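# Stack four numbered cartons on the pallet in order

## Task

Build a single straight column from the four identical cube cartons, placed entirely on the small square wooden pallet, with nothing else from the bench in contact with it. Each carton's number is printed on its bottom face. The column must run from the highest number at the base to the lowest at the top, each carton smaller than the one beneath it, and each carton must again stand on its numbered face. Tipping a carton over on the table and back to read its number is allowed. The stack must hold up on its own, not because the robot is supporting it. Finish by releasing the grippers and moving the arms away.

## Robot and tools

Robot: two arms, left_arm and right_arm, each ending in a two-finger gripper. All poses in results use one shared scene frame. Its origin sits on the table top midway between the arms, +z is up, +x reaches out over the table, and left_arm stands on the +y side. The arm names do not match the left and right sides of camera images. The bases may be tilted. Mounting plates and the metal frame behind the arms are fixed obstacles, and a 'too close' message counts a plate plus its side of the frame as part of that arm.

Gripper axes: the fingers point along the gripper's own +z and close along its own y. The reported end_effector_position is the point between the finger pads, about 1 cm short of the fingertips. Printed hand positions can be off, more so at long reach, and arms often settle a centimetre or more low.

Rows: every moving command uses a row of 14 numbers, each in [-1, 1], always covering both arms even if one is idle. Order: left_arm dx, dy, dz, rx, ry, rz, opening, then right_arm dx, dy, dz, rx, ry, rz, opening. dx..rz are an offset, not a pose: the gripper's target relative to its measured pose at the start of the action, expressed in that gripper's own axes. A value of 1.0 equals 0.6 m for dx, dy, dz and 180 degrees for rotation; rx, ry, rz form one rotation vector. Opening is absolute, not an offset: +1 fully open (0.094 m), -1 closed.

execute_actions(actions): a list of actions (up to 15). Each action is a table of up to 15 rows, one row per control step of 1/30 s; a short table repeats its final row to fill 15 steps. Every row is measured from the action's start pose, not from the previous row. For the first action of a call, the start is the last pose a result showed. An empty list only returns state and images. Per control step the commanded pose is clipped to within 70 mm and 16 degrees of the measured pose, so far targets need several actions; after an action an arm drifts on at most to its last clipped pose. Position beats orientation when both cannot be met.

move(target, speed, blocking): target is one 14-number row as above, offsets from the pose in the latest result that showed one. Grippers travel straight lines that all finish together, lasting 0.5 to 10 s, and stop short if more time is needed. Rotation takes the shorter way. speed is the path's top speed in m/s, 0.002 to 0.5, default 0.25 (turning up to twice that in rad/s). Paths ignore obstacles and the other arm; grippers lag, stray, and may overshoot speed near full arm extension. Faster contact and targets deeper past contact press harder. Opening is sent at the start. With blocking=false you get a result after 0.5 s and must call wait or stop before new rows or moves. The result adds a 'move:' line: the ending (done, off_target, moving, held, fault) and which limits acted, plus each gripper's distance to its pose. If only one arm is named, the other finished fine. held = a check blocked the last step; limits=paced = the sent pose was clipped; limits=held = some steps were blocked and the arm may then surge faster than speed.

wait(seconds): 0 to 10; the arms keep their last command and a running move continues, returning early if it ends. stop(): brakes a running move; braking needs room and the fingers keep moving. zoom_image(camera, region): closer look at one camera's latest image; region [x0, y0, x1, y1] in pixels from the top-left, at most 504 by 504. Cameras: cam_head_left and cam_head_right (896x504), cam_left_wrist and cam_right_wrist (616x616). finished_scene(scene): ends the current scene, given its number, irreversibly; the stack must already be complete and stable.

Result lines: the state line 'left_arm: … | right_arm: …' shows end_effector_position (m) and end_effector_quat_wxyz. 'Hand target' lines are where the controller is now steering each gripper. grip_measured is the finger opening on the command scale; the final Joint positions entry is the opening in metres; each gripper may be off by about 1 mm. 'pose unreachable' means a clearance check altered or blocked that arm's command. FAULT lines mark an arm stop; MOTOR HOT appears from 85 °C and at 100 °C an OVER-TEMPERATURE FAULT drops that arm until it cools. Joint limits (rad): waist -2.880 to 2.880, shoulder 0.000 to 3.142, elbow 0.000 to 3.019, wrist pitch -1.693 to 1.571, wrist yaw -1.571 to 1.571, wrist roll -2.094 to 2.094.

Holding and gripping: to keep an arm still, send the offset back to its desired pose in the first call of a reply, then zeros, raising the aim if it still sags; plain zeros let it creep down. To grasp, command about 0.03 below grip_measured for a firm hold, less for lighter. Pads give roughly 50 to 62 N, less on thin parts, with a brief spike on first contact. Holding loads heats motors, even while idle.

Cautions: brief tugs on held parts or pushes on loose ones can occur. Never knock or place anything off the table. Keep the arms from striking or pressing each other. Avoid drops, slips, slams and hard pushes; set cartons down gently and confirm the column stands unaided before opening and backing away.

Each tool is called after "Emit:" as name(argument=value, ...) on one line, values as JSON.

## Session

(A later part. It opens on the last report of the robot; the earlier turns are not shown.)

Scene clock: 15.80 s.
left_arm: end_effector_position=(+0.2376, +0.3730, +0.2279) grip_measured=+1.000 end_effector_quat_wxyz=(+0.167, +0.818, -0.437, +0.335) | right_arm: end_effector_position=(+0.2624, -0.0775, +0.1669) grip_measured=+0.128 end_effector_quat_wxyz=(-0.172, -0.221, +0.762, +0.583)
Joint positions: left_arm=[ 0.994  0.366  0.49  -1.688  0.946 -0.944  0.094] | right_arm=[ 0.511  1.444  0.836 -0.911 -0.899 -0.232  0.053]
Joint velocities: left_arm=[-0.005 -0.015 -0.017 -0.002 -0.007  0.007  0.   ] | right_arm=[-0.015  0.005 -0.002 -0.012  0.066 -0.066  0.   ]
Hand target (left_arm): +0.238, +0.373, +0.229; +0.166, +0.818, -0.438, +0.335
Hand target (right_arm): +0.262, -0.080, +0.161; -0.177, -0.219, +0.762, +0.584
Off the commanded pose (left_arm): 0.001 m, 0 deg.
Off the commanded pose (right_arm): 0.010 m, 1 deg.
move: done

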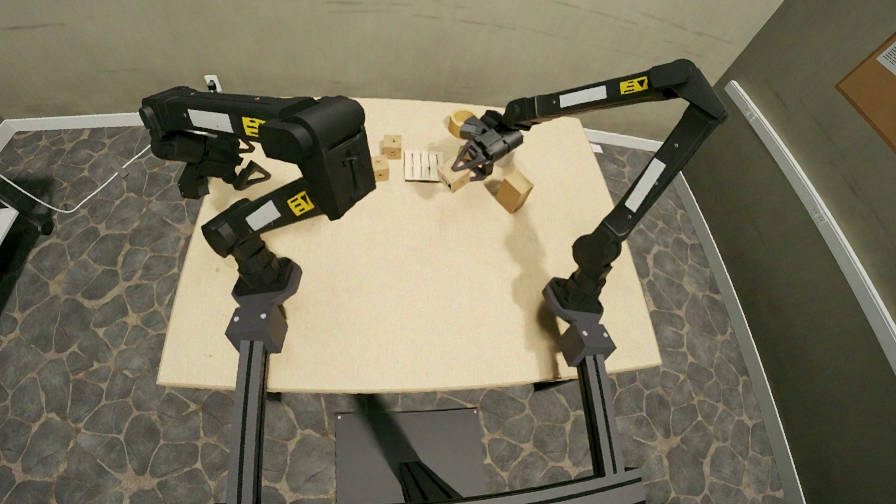

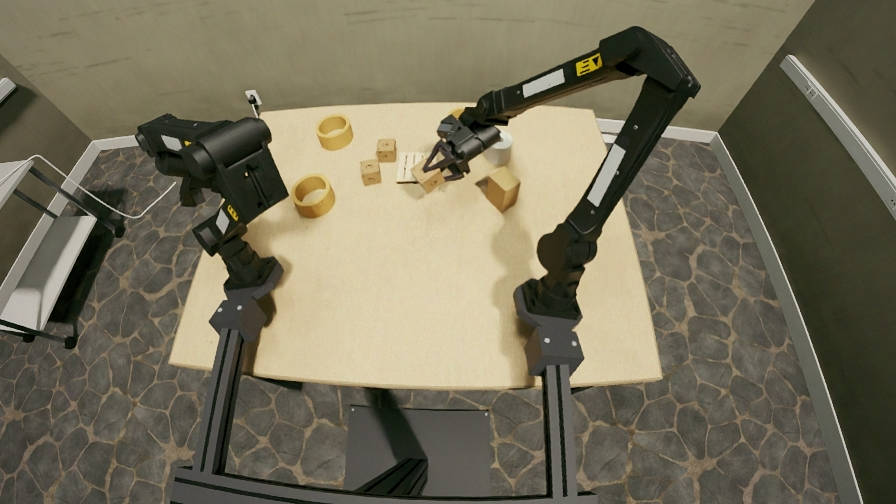

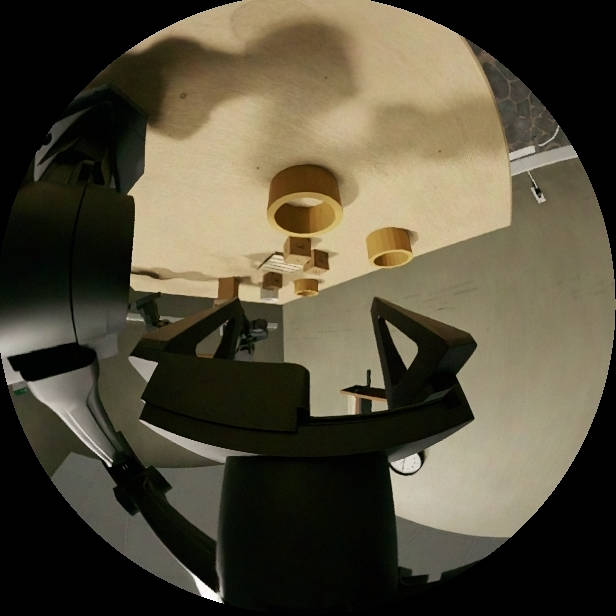

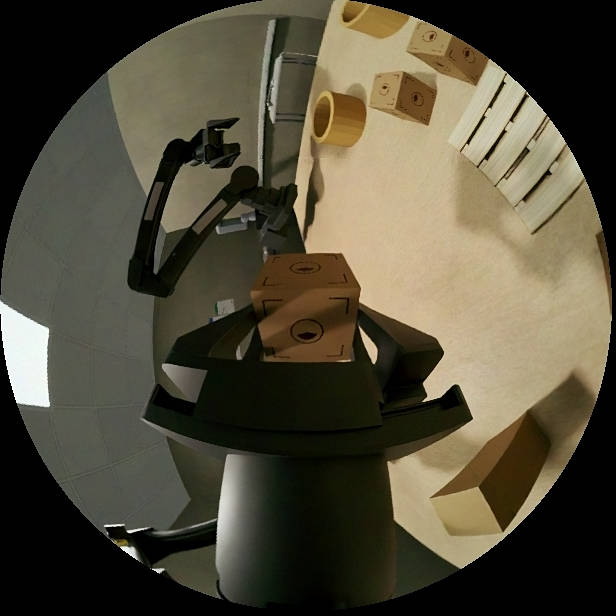

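Emit:
move(target=[0,0,0,0,0,0,1,0,0.05,-0.05,-0.2,0.08,0,0.06], speed=0.4)

Emit:
zoom_image(camera="cam_head_left", region=[420,110,540,210])

Scene clock: 17.47 s.
left_arm: end_effector_position=(+0.2376, +0.3730, +0.2279) grip_measured=+1.000 end_effector_quat_wxyz=(+0.167, +0.818, -0.437, +0.335) | right_arm: end_effector_position=(+0.2681, -0.0904, +0.2024) grip_measured=+0.128 end_effector_quat_wxyz=(-0.278, -0.200, +0.604, +0.720)
Joint positions: left_arm=[ 0.994  0.366  0.49  -1.688  0.946 -0.944  0.094] | right_arm=[ 0.44   1.734  1.034 -1.683 -1.191 -0.993  0.053]
Joint velocities: left_arm=[ 0.005 -0.005 -0.007  0.007  0.051  0.007  0.   ] | right_arm=[ 0.005  0.005  0.017  0.012 -0.007 -0.051 -0.001]
Hand target (left_arm): +0.238, +0.373, +0.228; +0.167, +0.818, -0.437, +0.335
Hand target (right_arm): +0.276, -0.094, +0.204; -0.266, -0.200, +0.605, +0.723
Off the commanded pose (left_arm): 0.000 m, 0 deg.
Off the commanded pose (right_arm): 0.008 m, 12 deg.
joint sent to its limit (right arm) — the command would take joint 4 (wrist pitch) past its lower limit, so that joint was sent only as far as its limit.
move: off_target (right_arm)

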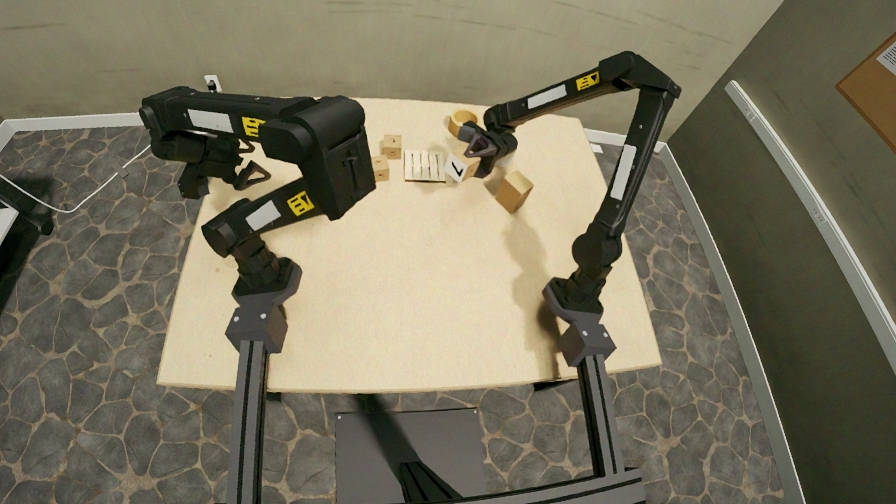

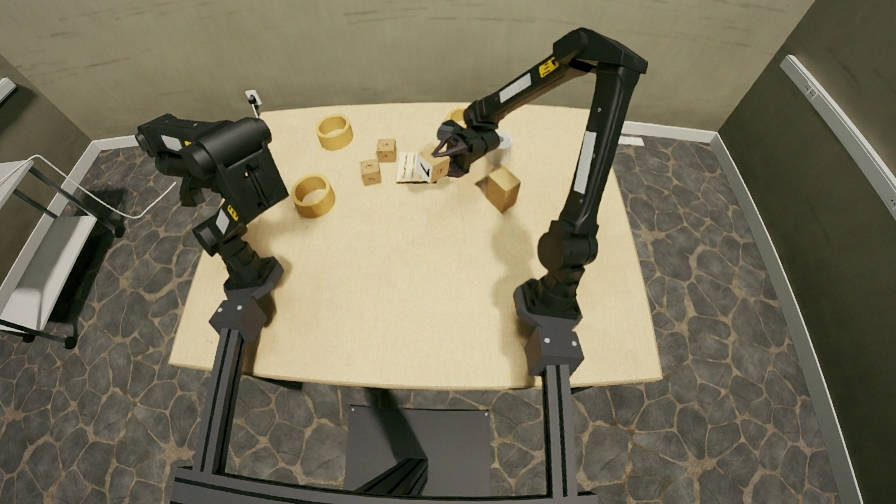

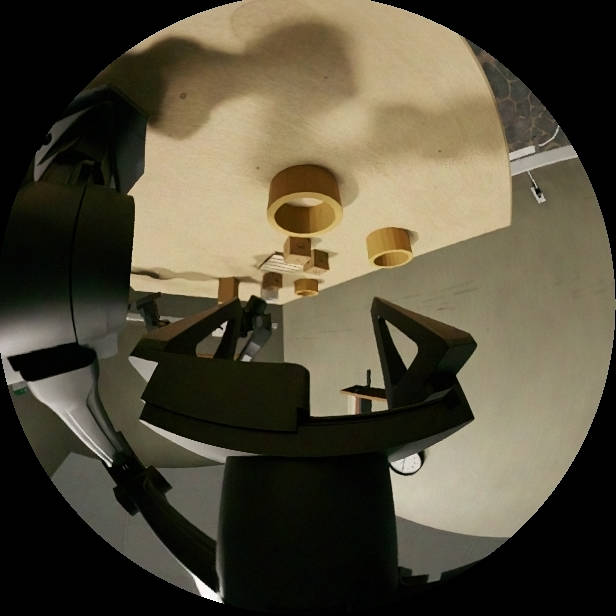

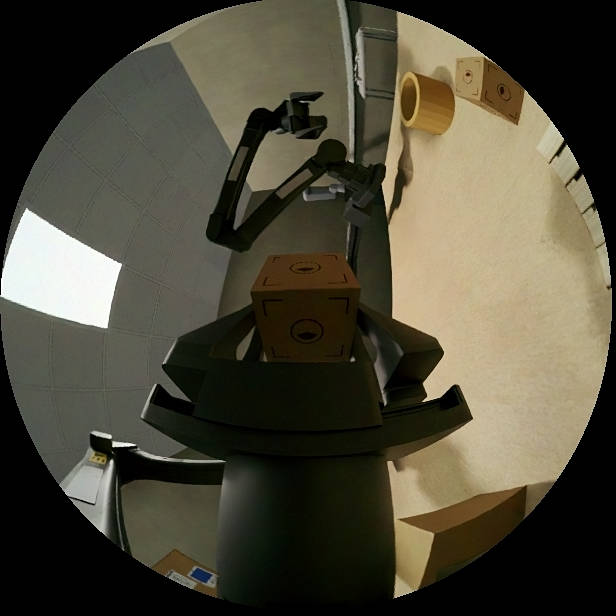

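Region (420, 110, 540, 210) of cam_head_left's 896x504 image, scaled by 4.200, with more detail than that image has.

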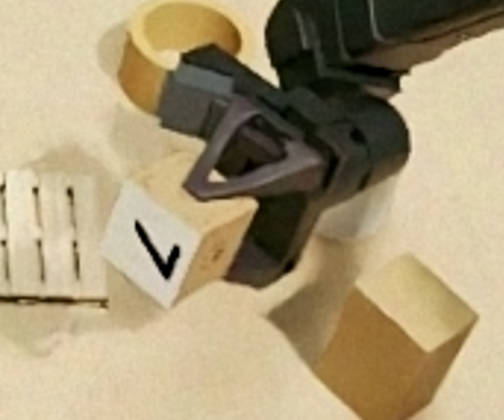

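Emit:
move(target=[0.047,-0.165,-0.1,0,-0.2,0,1,0.055,-0.14,0,0.53,-0.205,0.147,0.06], speed=0.4)

Scene clock: 20.67 s.
left_arm: end_effector_position=(+0.2948, +0.4416, +0.2773) grip_measured=+1.000 end_effector_quat_wxyz=(+0.029, +0.879, -0.472, +0.054) | right_arm: end_effector_position=(+0.2157, -0.1194, +0.1078) grip_measured=+0.130 end_effector_quat_wxyz=(-0.009, -0.019, +1.000, -0.011)
Joint positions: left_arm=[ 0.217  0.46   0.831 -1.426  0.015 -1.888  0.094] | right_arm=[ 1.036  1.388  0.723 -0.886  0.483  0.96   0.053]
Joint velocities: left_arm=[-0.015 -0.005  0.007 -0.007 -0.007 -0.066  0.   ] | right_arm=[-0.015 -0.005  0.007 -0.012 -0.051 -0.095  0.002]
Hand target (left_arm): +0.305, +0.445, +0.292; +0.021, +0.881, -0.469, +0.063
Hand target (right_arm): +0.226, -0.106, +0.117; -0.001, -0.010, +1.000, -0.002
Off the commanded pose (left_arm): 0.020 m, 2 deg.
Off the commanded pose (right_arm): 0.026 m, 3 deg.
move: off_target (left_arm, right_arm)

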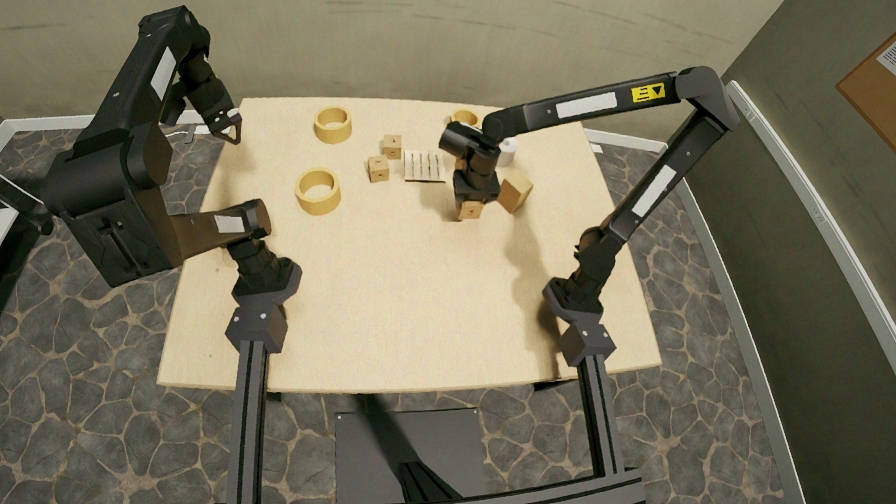

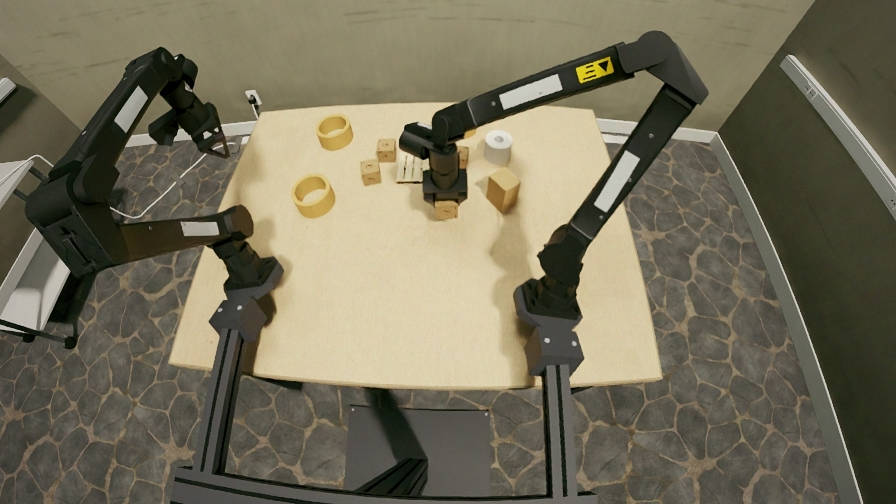

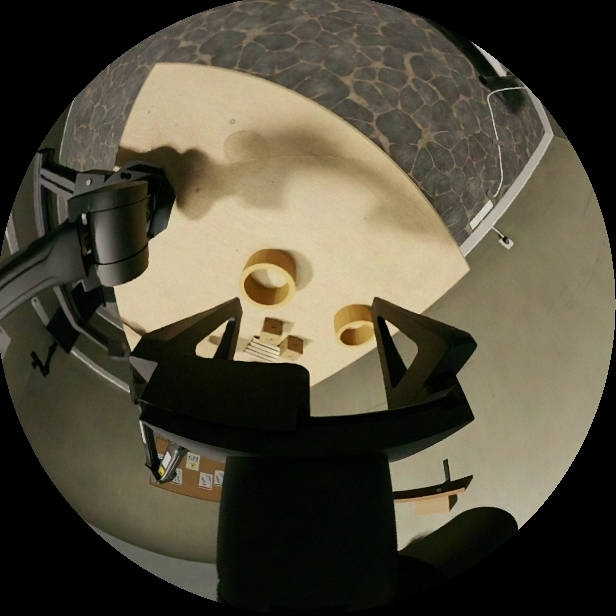

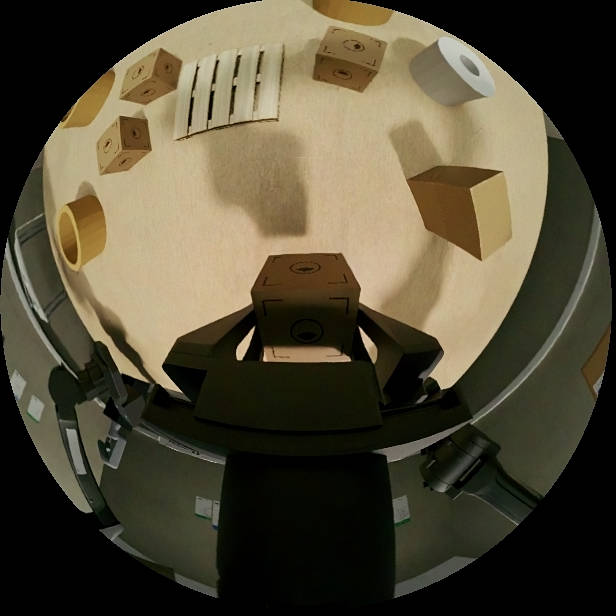

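Emit:
move(target=[0,0,0,0,0,0,1,0,0,0.142,0,0,0,0.06], speed=0.08)

Emit:
move(target=[0,0,0,0,0,0,1,0,0,0,0,0,0,1])

Emit:
move(target=[0,0,0,0,0,0,1,0,0,-0.15,0,0,0,1])

Emit:
move(target=[0,0,0,0,0,0,1,-0.36,-0.07,0,0,0,0.08,1])

Scene clock: 22.37 s.
left_arm: end_effector_position=(+0.2939, +0.4412, +0.2760) grip_measured=+1.000 end_effector_quat_wxyz=(+0.031, +0.880, -0.472, +0.053) | right_arm: end_effector_position=(+0.2182, -0.1167, +0.0311) grip_measured=+0.130 end_effector_quat_wxyz=(-0.003, -0.013, +1.000, -0.003)
Joint positions: left_arm=[ 0.217  0.46   0.828 -1.426  0.014 -1.889  0.094] | right_arm=[ 0.925  1.551  0.653 -0.574  0.477  0.837  0.053]
Joint velocities: left_arm=[-0.005 -0.005  0.007  0.012 -0.037  0.066  0.   ] | right_arm=[-0.005 -0.005 -0.012  0.012 -0.081 -0.11  -0.   ]
Hand target (left_arm): +0.295, +0.442, +0.277; +0.029, +0.879, -0.472, +0.054
Hand target (right_arm): +0.215, -0.121, +0.024; -0.009, -0.019, +1.000, -0.010
Off the commanded pose (left_arm): 0.002 m, 0 deg.
Off the commanded pose (right_arm): 0.010 m, 1 deg.
move: done

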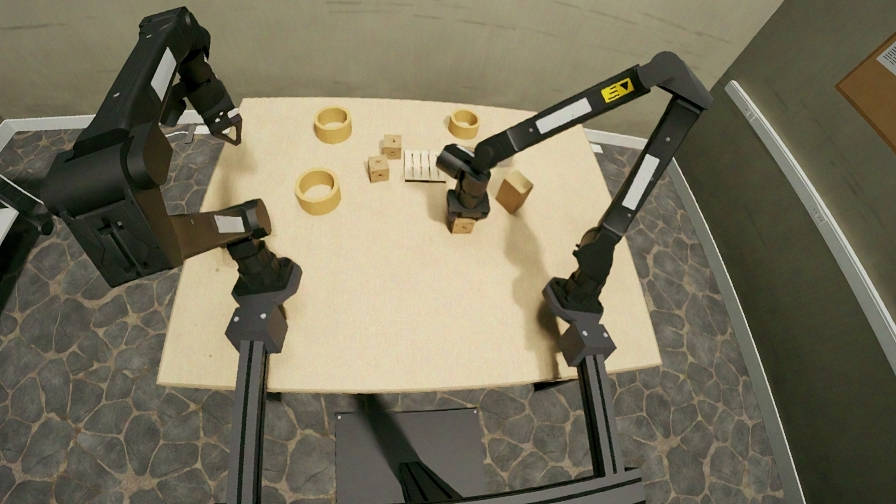

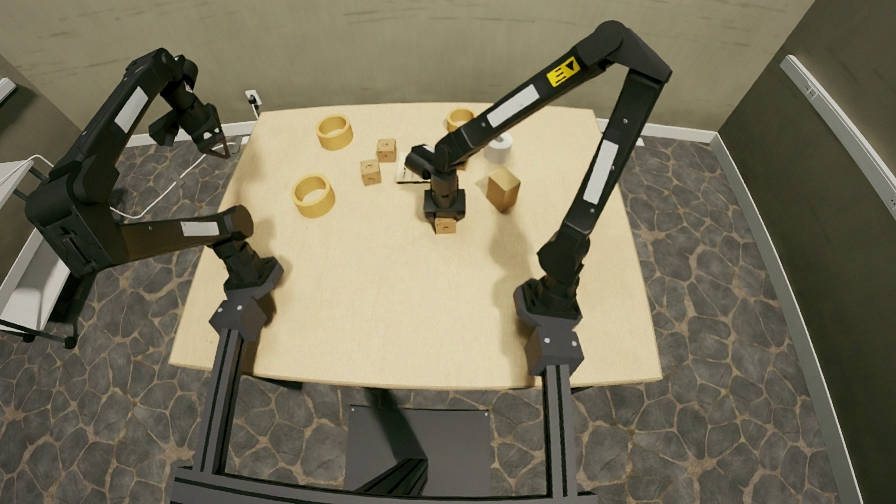

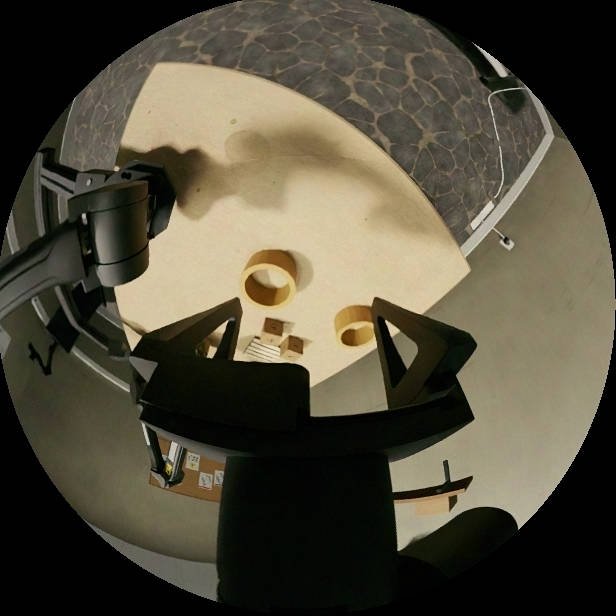

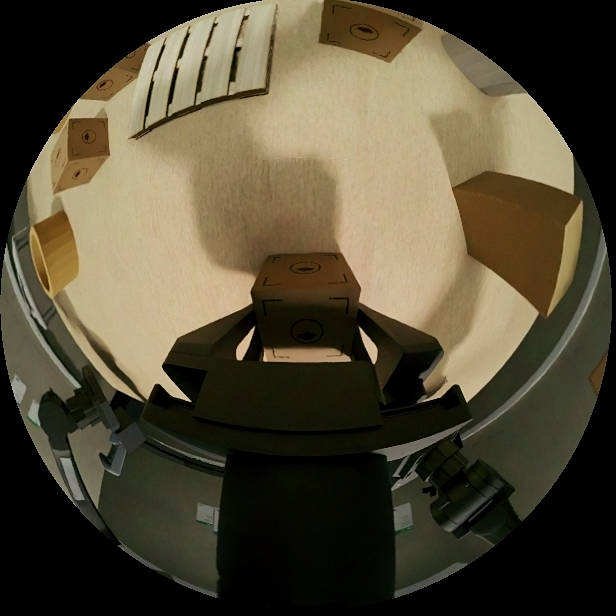

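Scene clock: 22.87 s.
left_arm: end_effector_position=(+0.2928, +0.4408, +0.2745) grip_measured=+1.000 end_effector_quat_wxyz=(+0.032, +0.880, -0.472, +0.052) | right_arm: end_effector_position=(+0.2182, -0.1167, +0.0311) grip_measured=+1.000 end_effector_quat_wxyz=(-0.003, -0.013, +1.000, -0.003)
Joint positions: left_arm=[ 0.217  0.46   0.824 -1.426  0.014 -1.889  0.094] | right_arm=[ 0.925  1.551  0.653 -0.574  0.477  0.837  0.094]
Joint velocities: left_arm=[-0.005  0.015 -0.007 -0.017  0.051 -0.022  0.   ] | right_arm=[ 0.005 -0.015 -0.012  0.012  0.11  -0.037  0.   ]
Hand target (left_arm): +0.294, +0.441, +0.276; +0.031, +0.880, -0.472, +0.053
Hand target (right_arm): +0.218, -0.117, +0.031; -0.003, -0.013, +1.000, -0.003
Off the commanded pose (left_arm): 0.002 m, 0 deg.
Off the commanded pose (right_arm): 0.000 m, 0 deg.
move: done

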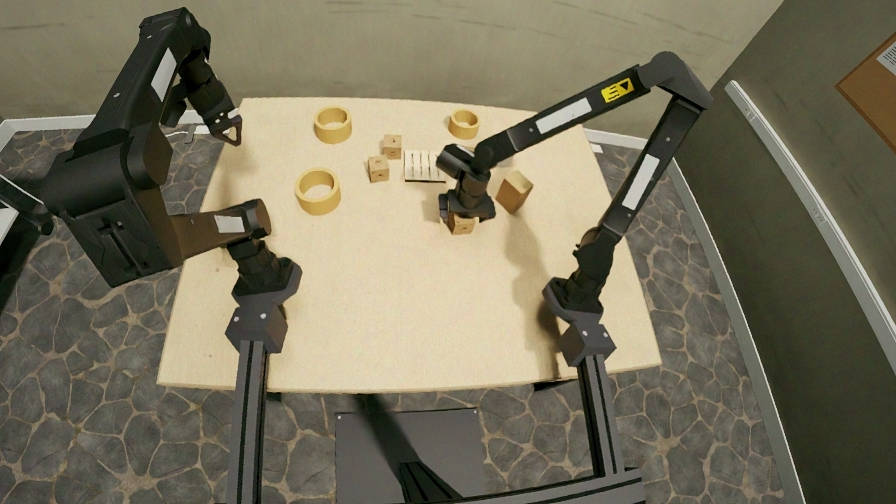

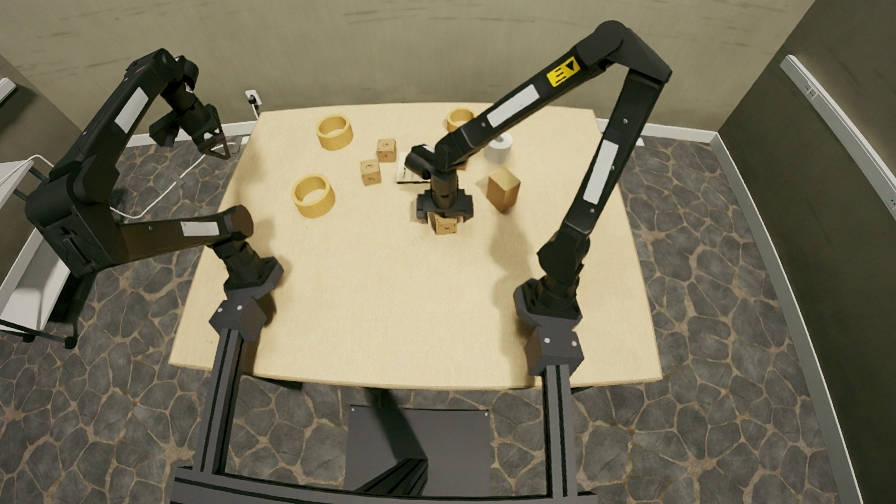

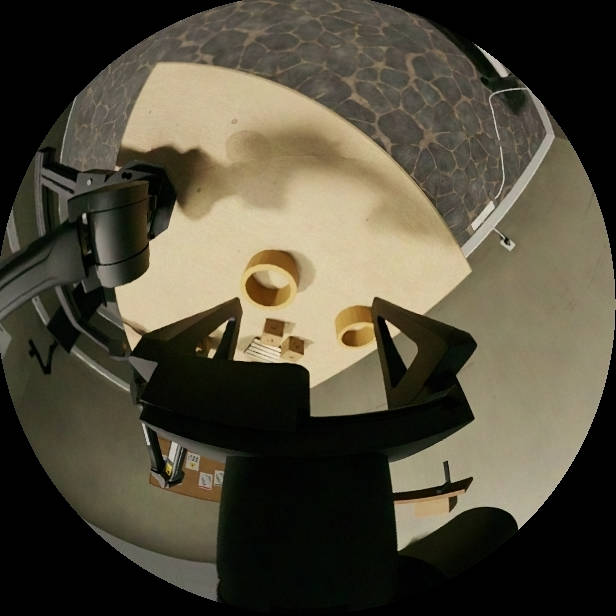

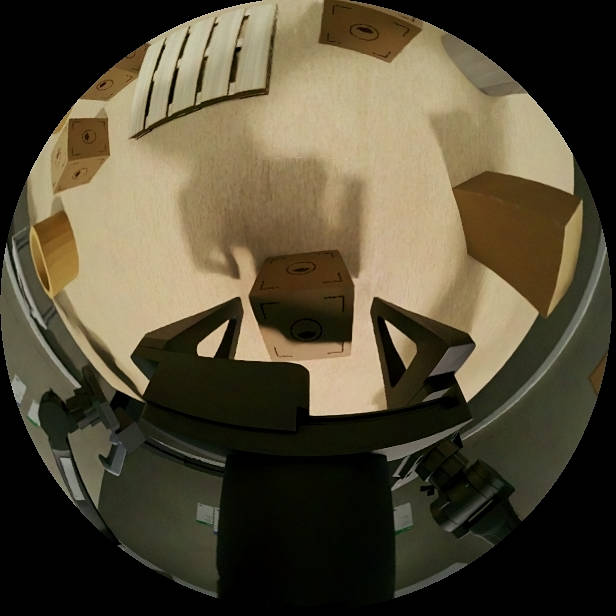

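Scene clock: 23.77 s.
left_arm: end_effector_position=(+0.2918, +0.4404, +0.2731) grip_measured=+1.000 end_effector_quat_wxyz=(+0.033, +0.880, -0.472, +0.050) | right_arm: end_effector_position=(+0.2083, -0.1261, +0.1112) grip_measured=+1.000 end_effector_quat_wxyz=(-0.010, -0.023, +1.000, -0.014)
Joint positions: left_arm=[ 0.217  0.46   0.82  -1.426  0.014 -1.889  0.094] | right_arm=[ 1.049  1.366  0.705 -0.905  0.485  0.968  0.094]
Joint velocities: left_arm=[-0.015  0.005 -0.007 -0.002 -0.051  0.037  0.   ] | right_arm=[ 0.005 -0.005 -0.012  0.012 -0.022  0.007  0.   ]
Hand target (left_arm): +0.293, +0.441, +0.274; +0.032, +0.880, -0.472, +0.051
Hand target (right_arm): +0.217, -0.116, +0.120; -0.003, -0.013, +1.000, -0.005
Off the commanded pose (left_arm): 0.002 m, 0 deg.
Off the commanded pose (right_arm): 0.018 m, 2 deg.
move: off_target (right_arm)

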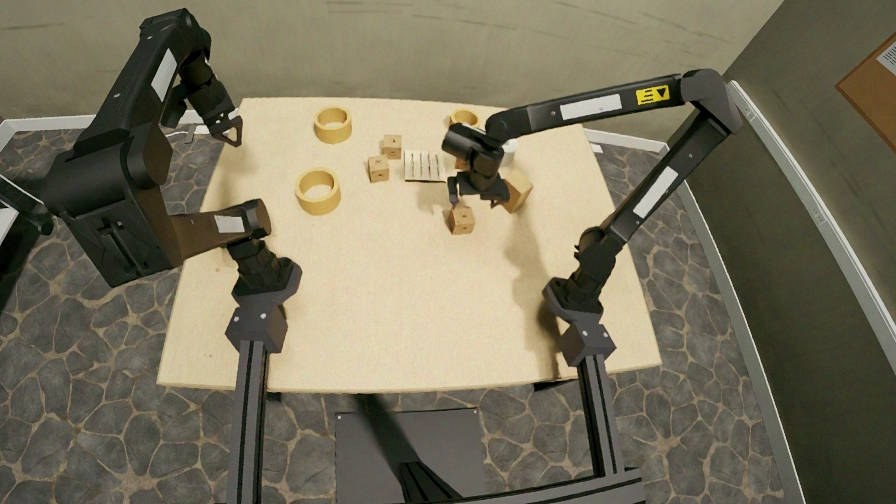

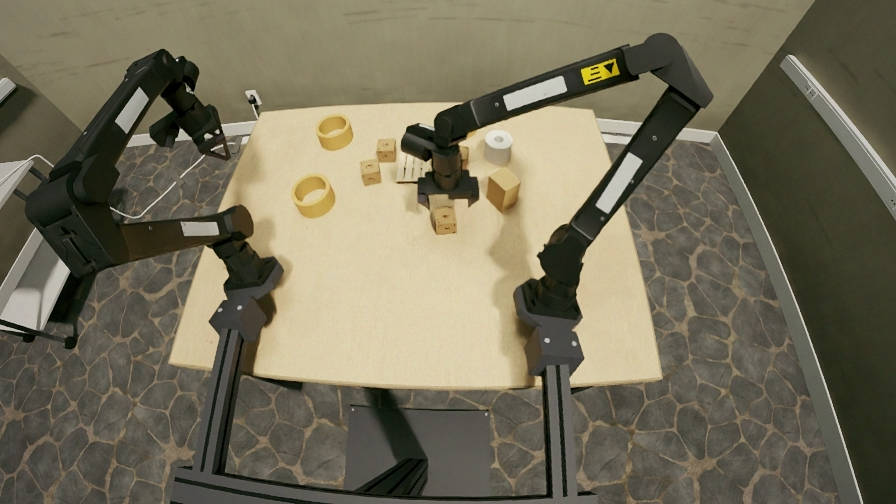

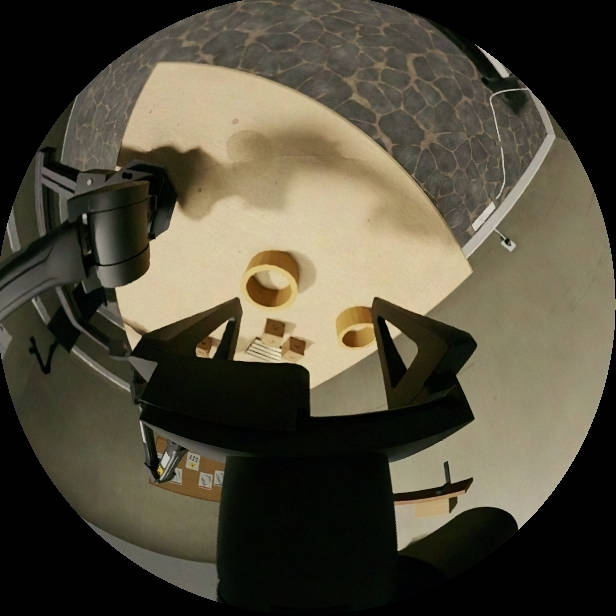

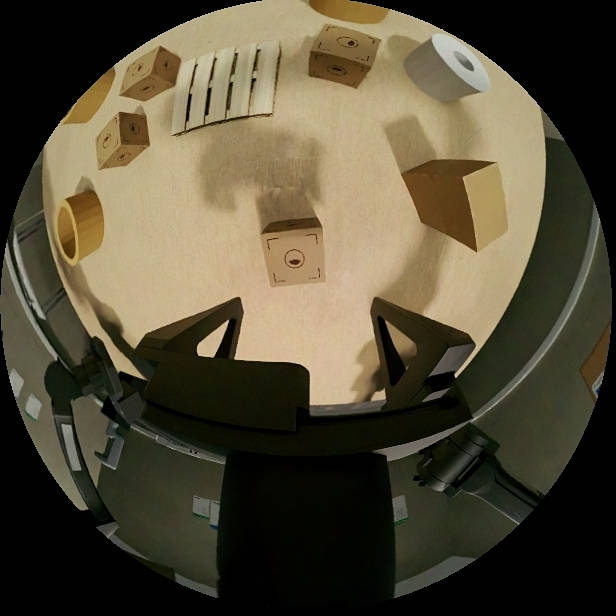

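Scene clock: 25.07 s.
left_arm: end_effector_position=(+0.2909, +0.4400, +0.2718) grip_measured=+1.000 end_effector_quat_wxyz=(+0.034, +0.880, -0.472, +0.049) | right_arm: end_effector_position=(+0.4144, -0.1606, +0.1136) grip_measured=+1.000 end_effector_quat_wxyz=(-0.008, +0.107, +0.994, -0.010)
Joint positions: left_arm=[ 0.217  0.46   0.817 -1.426  0.014 -1.889  0.094] | right_arm=[ 0.64   1.477  1.103 -0.979  0.432  0.771  0.094]
Joint velocities: left_arm=[-0.015  0.005  0.012  0.012  0.022 -0.037  0.   ] | right_arm=[ 0.015  0.005  0.007 -0.027  0.007 -0.037  0.   ]
Hand target (left_arm): +0.292, +0.440, +0.273; +0.033, +0.880, -0.472, +0.050
Hand target (right_arm): +0.425, -0.157, +0.112; -0.008, +0.102, +0.995, -0.010
Off the commanded pose (left_arm): 0.002 m, 0 deg.
Off the commanded pose (right_arm): 0.013 m, 1 deg.
move: off_target (right_arm)

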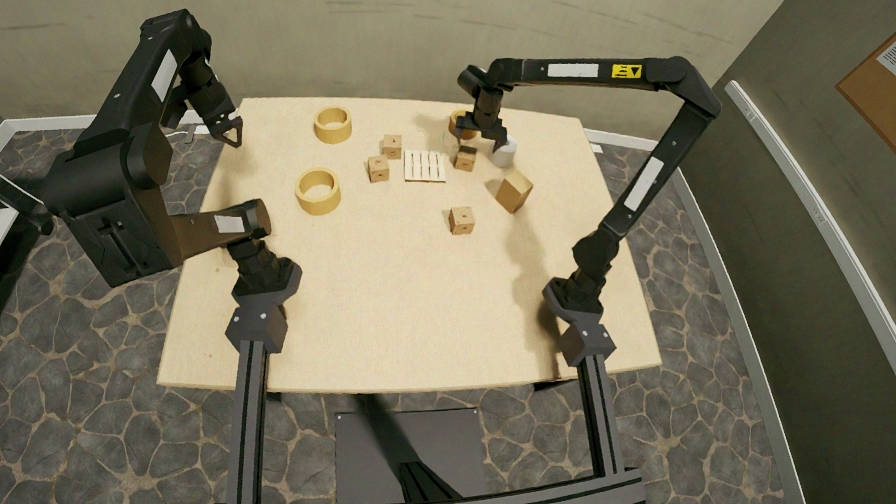

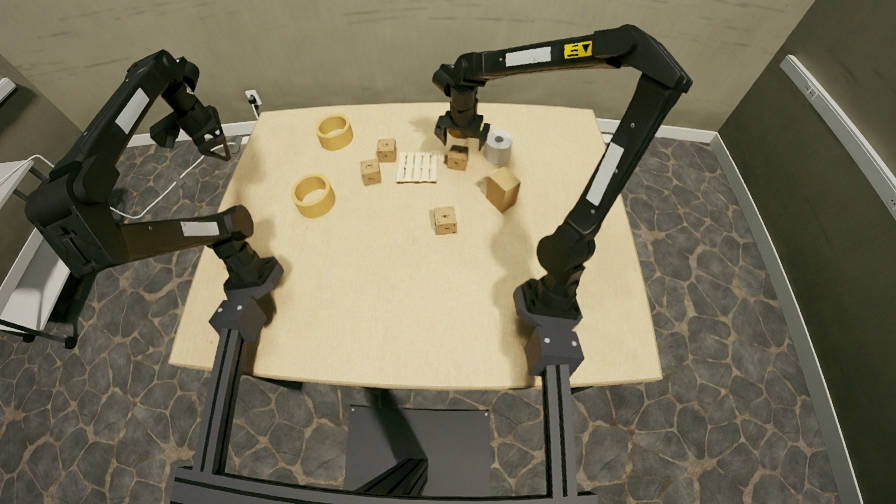

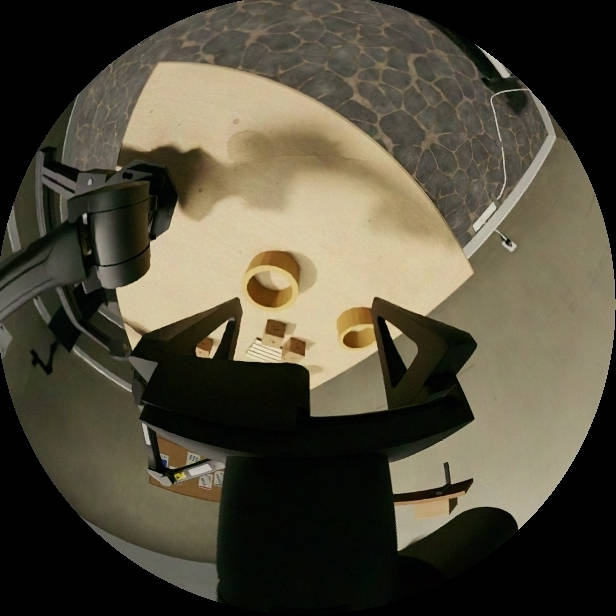

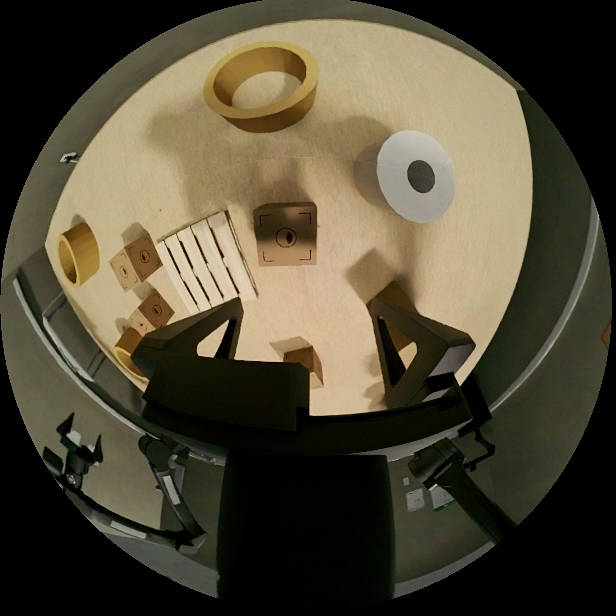

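Emit:
move(target=[0,0,0,0,0,0,1,-0.05,0.028,0.03,0,0,0,1], speed=0.1)

Emit:
move(target=[0,0,0,0,0,0,1,0,0,0.135,0,0,0,1], speed=0.1)

Scene clock: 26.10 s.
left_arm: end_effector_position=(+0.2898, +0.4395, +0.2703) grip_measured=+1.000 end_effector_quat_wxyz=(+0.036, +0.880, -0.472, +0.048) | right_arm: end_effector_position=(+0.4276, -0.1543, +0.0952) grip_measured=+1.000 end_effector_quat_wxyz=(-0.016, +0.102, +0.994, -0.016)
Joint positions: left_arm=[ 0.217  0.46   0.813 -1.426  0.014 -1.889  0.094] | right_arm=[ 0.619  1.544  1.147 -0.969  0.427  0.749  0.094]
Joint velocities: left_arm=[-0.005  0.005  0.007  0.007  0.022  0.037  0.   ] | right_arm=[-0.024 -0.005 -0.012  0.012 -0.037  0.022  0.   ]
Hand target (left_arm): +0.291, +0.440, +0.272; +0.034, +0.880, -0.472, +0.049
Hand target (right_arm): +0.447, -0.152, +0.096; -0.007, +0.107, +0.994, -0.010
Off the commanded pose (left_arm): 0.002 m, 0 deg.
Off the commanded pose (right_arm): 0.020 m, 1 deg.
move: off_target (right_arm)

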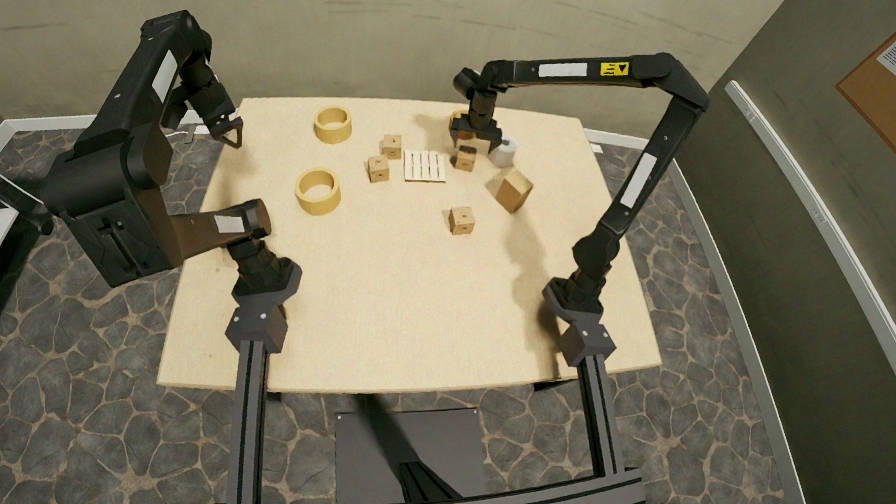

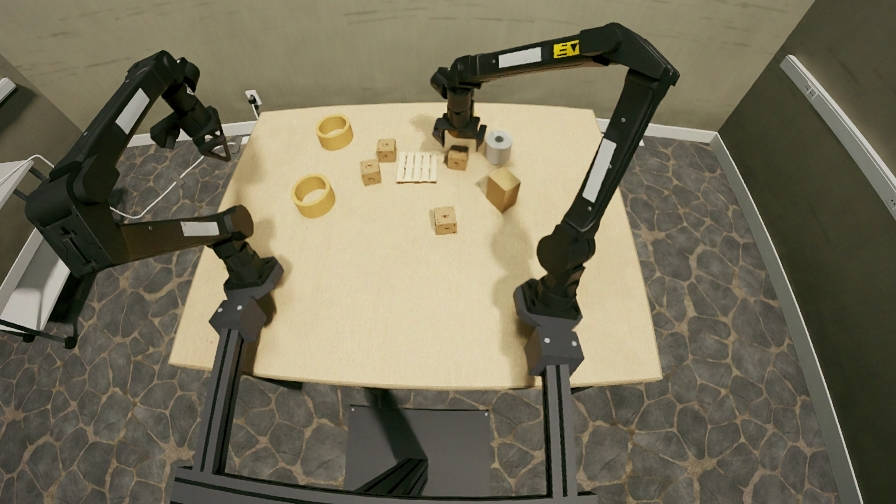

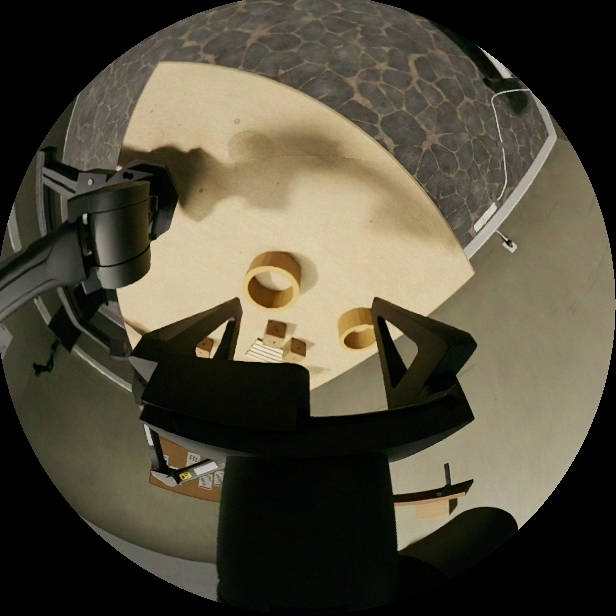

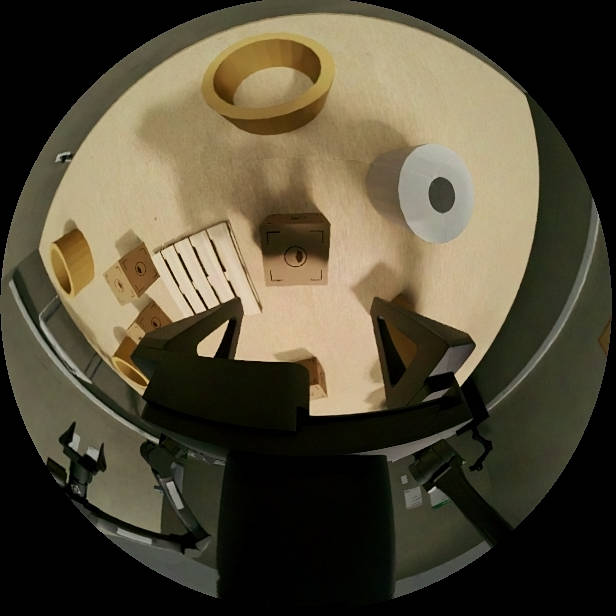

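Scene clock: 27.27 s.
left_arm: end_effector_position=(+0.2888, +0.4391, +0.2688) grip_measured=+1.000 end_effector_quat_wxyz=(+0.037, +0.880, -0.472, +0.046) | right_arm: end_effector_position=(+0.4308, -0.1531, +0.0280) grip_measured=+1.000 end_effector_quat_wxyz=(-0.006, +0.108, +0.994, -0.008)
Joint positions: left_arm=[ 0.217  0.46   0.809 -1.426  0.014 -1.889  0.094] | right_arm=[ 0.559  1.646  1.096 -0.762  0.411  0.686  0.094]
Joint velocities: left_arm=[-0.005  0.005 -0.002  0.007 -0.007  0.11   0.   ] | right_arm=[-0.015 -0.005 -0.002 -0.022 -0.022 -0.007  0.   ]
Hand target (left_arm): +0.290, +0.440, +0.270; +0.036, +0.880, -0.472, +0.047
Hand target (right_arm): +0.426, -0.157, +0.015; -0.016, +0.103, +0.994, -0.015
Off the commanded pose (left_arm): 0.002 m, 0 deg.
Off the commanded pose (right_arm): 0.015 m, 2 deg.
move: off_target (right_arm)

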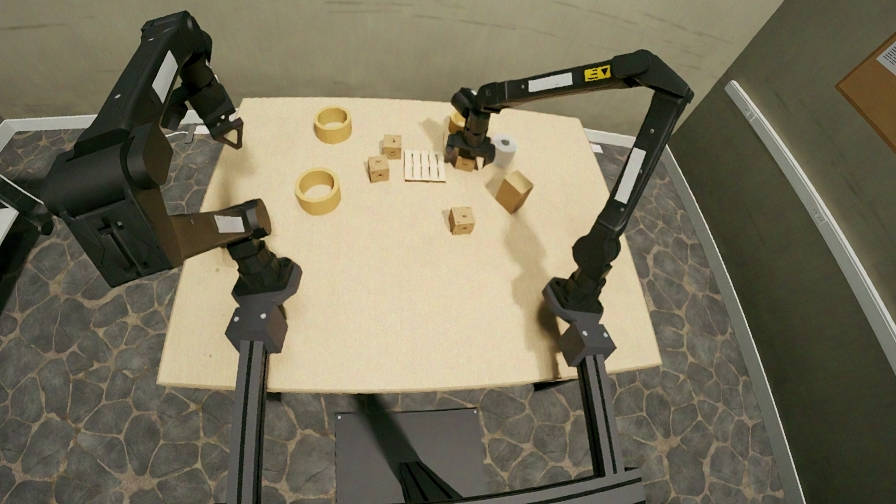

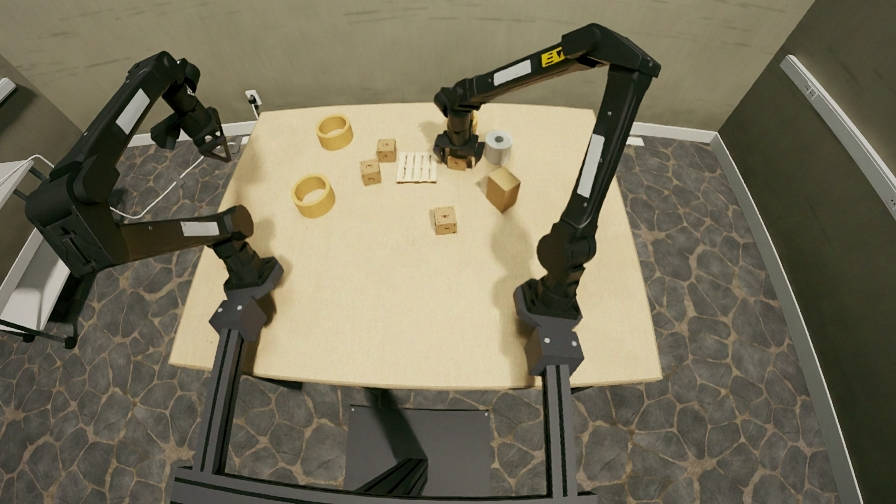

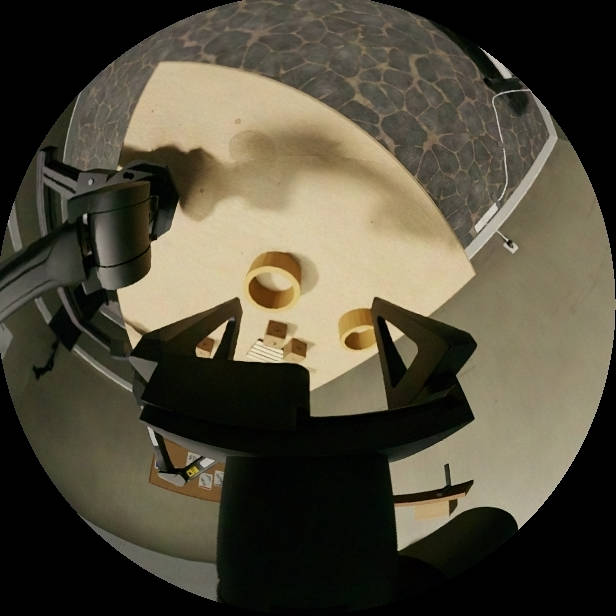

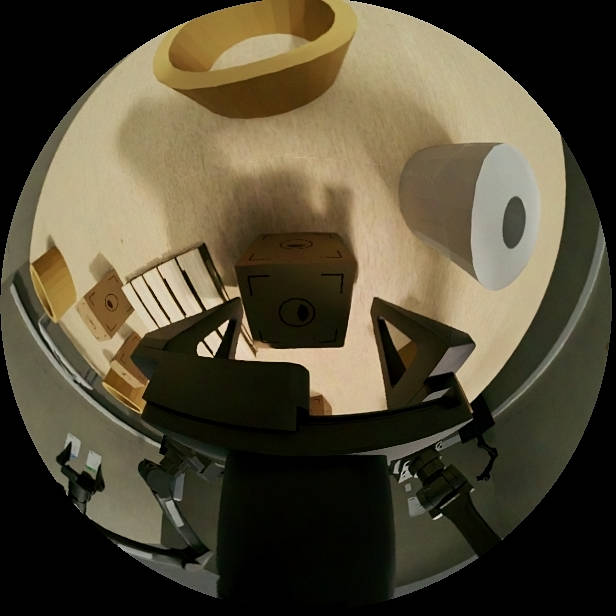

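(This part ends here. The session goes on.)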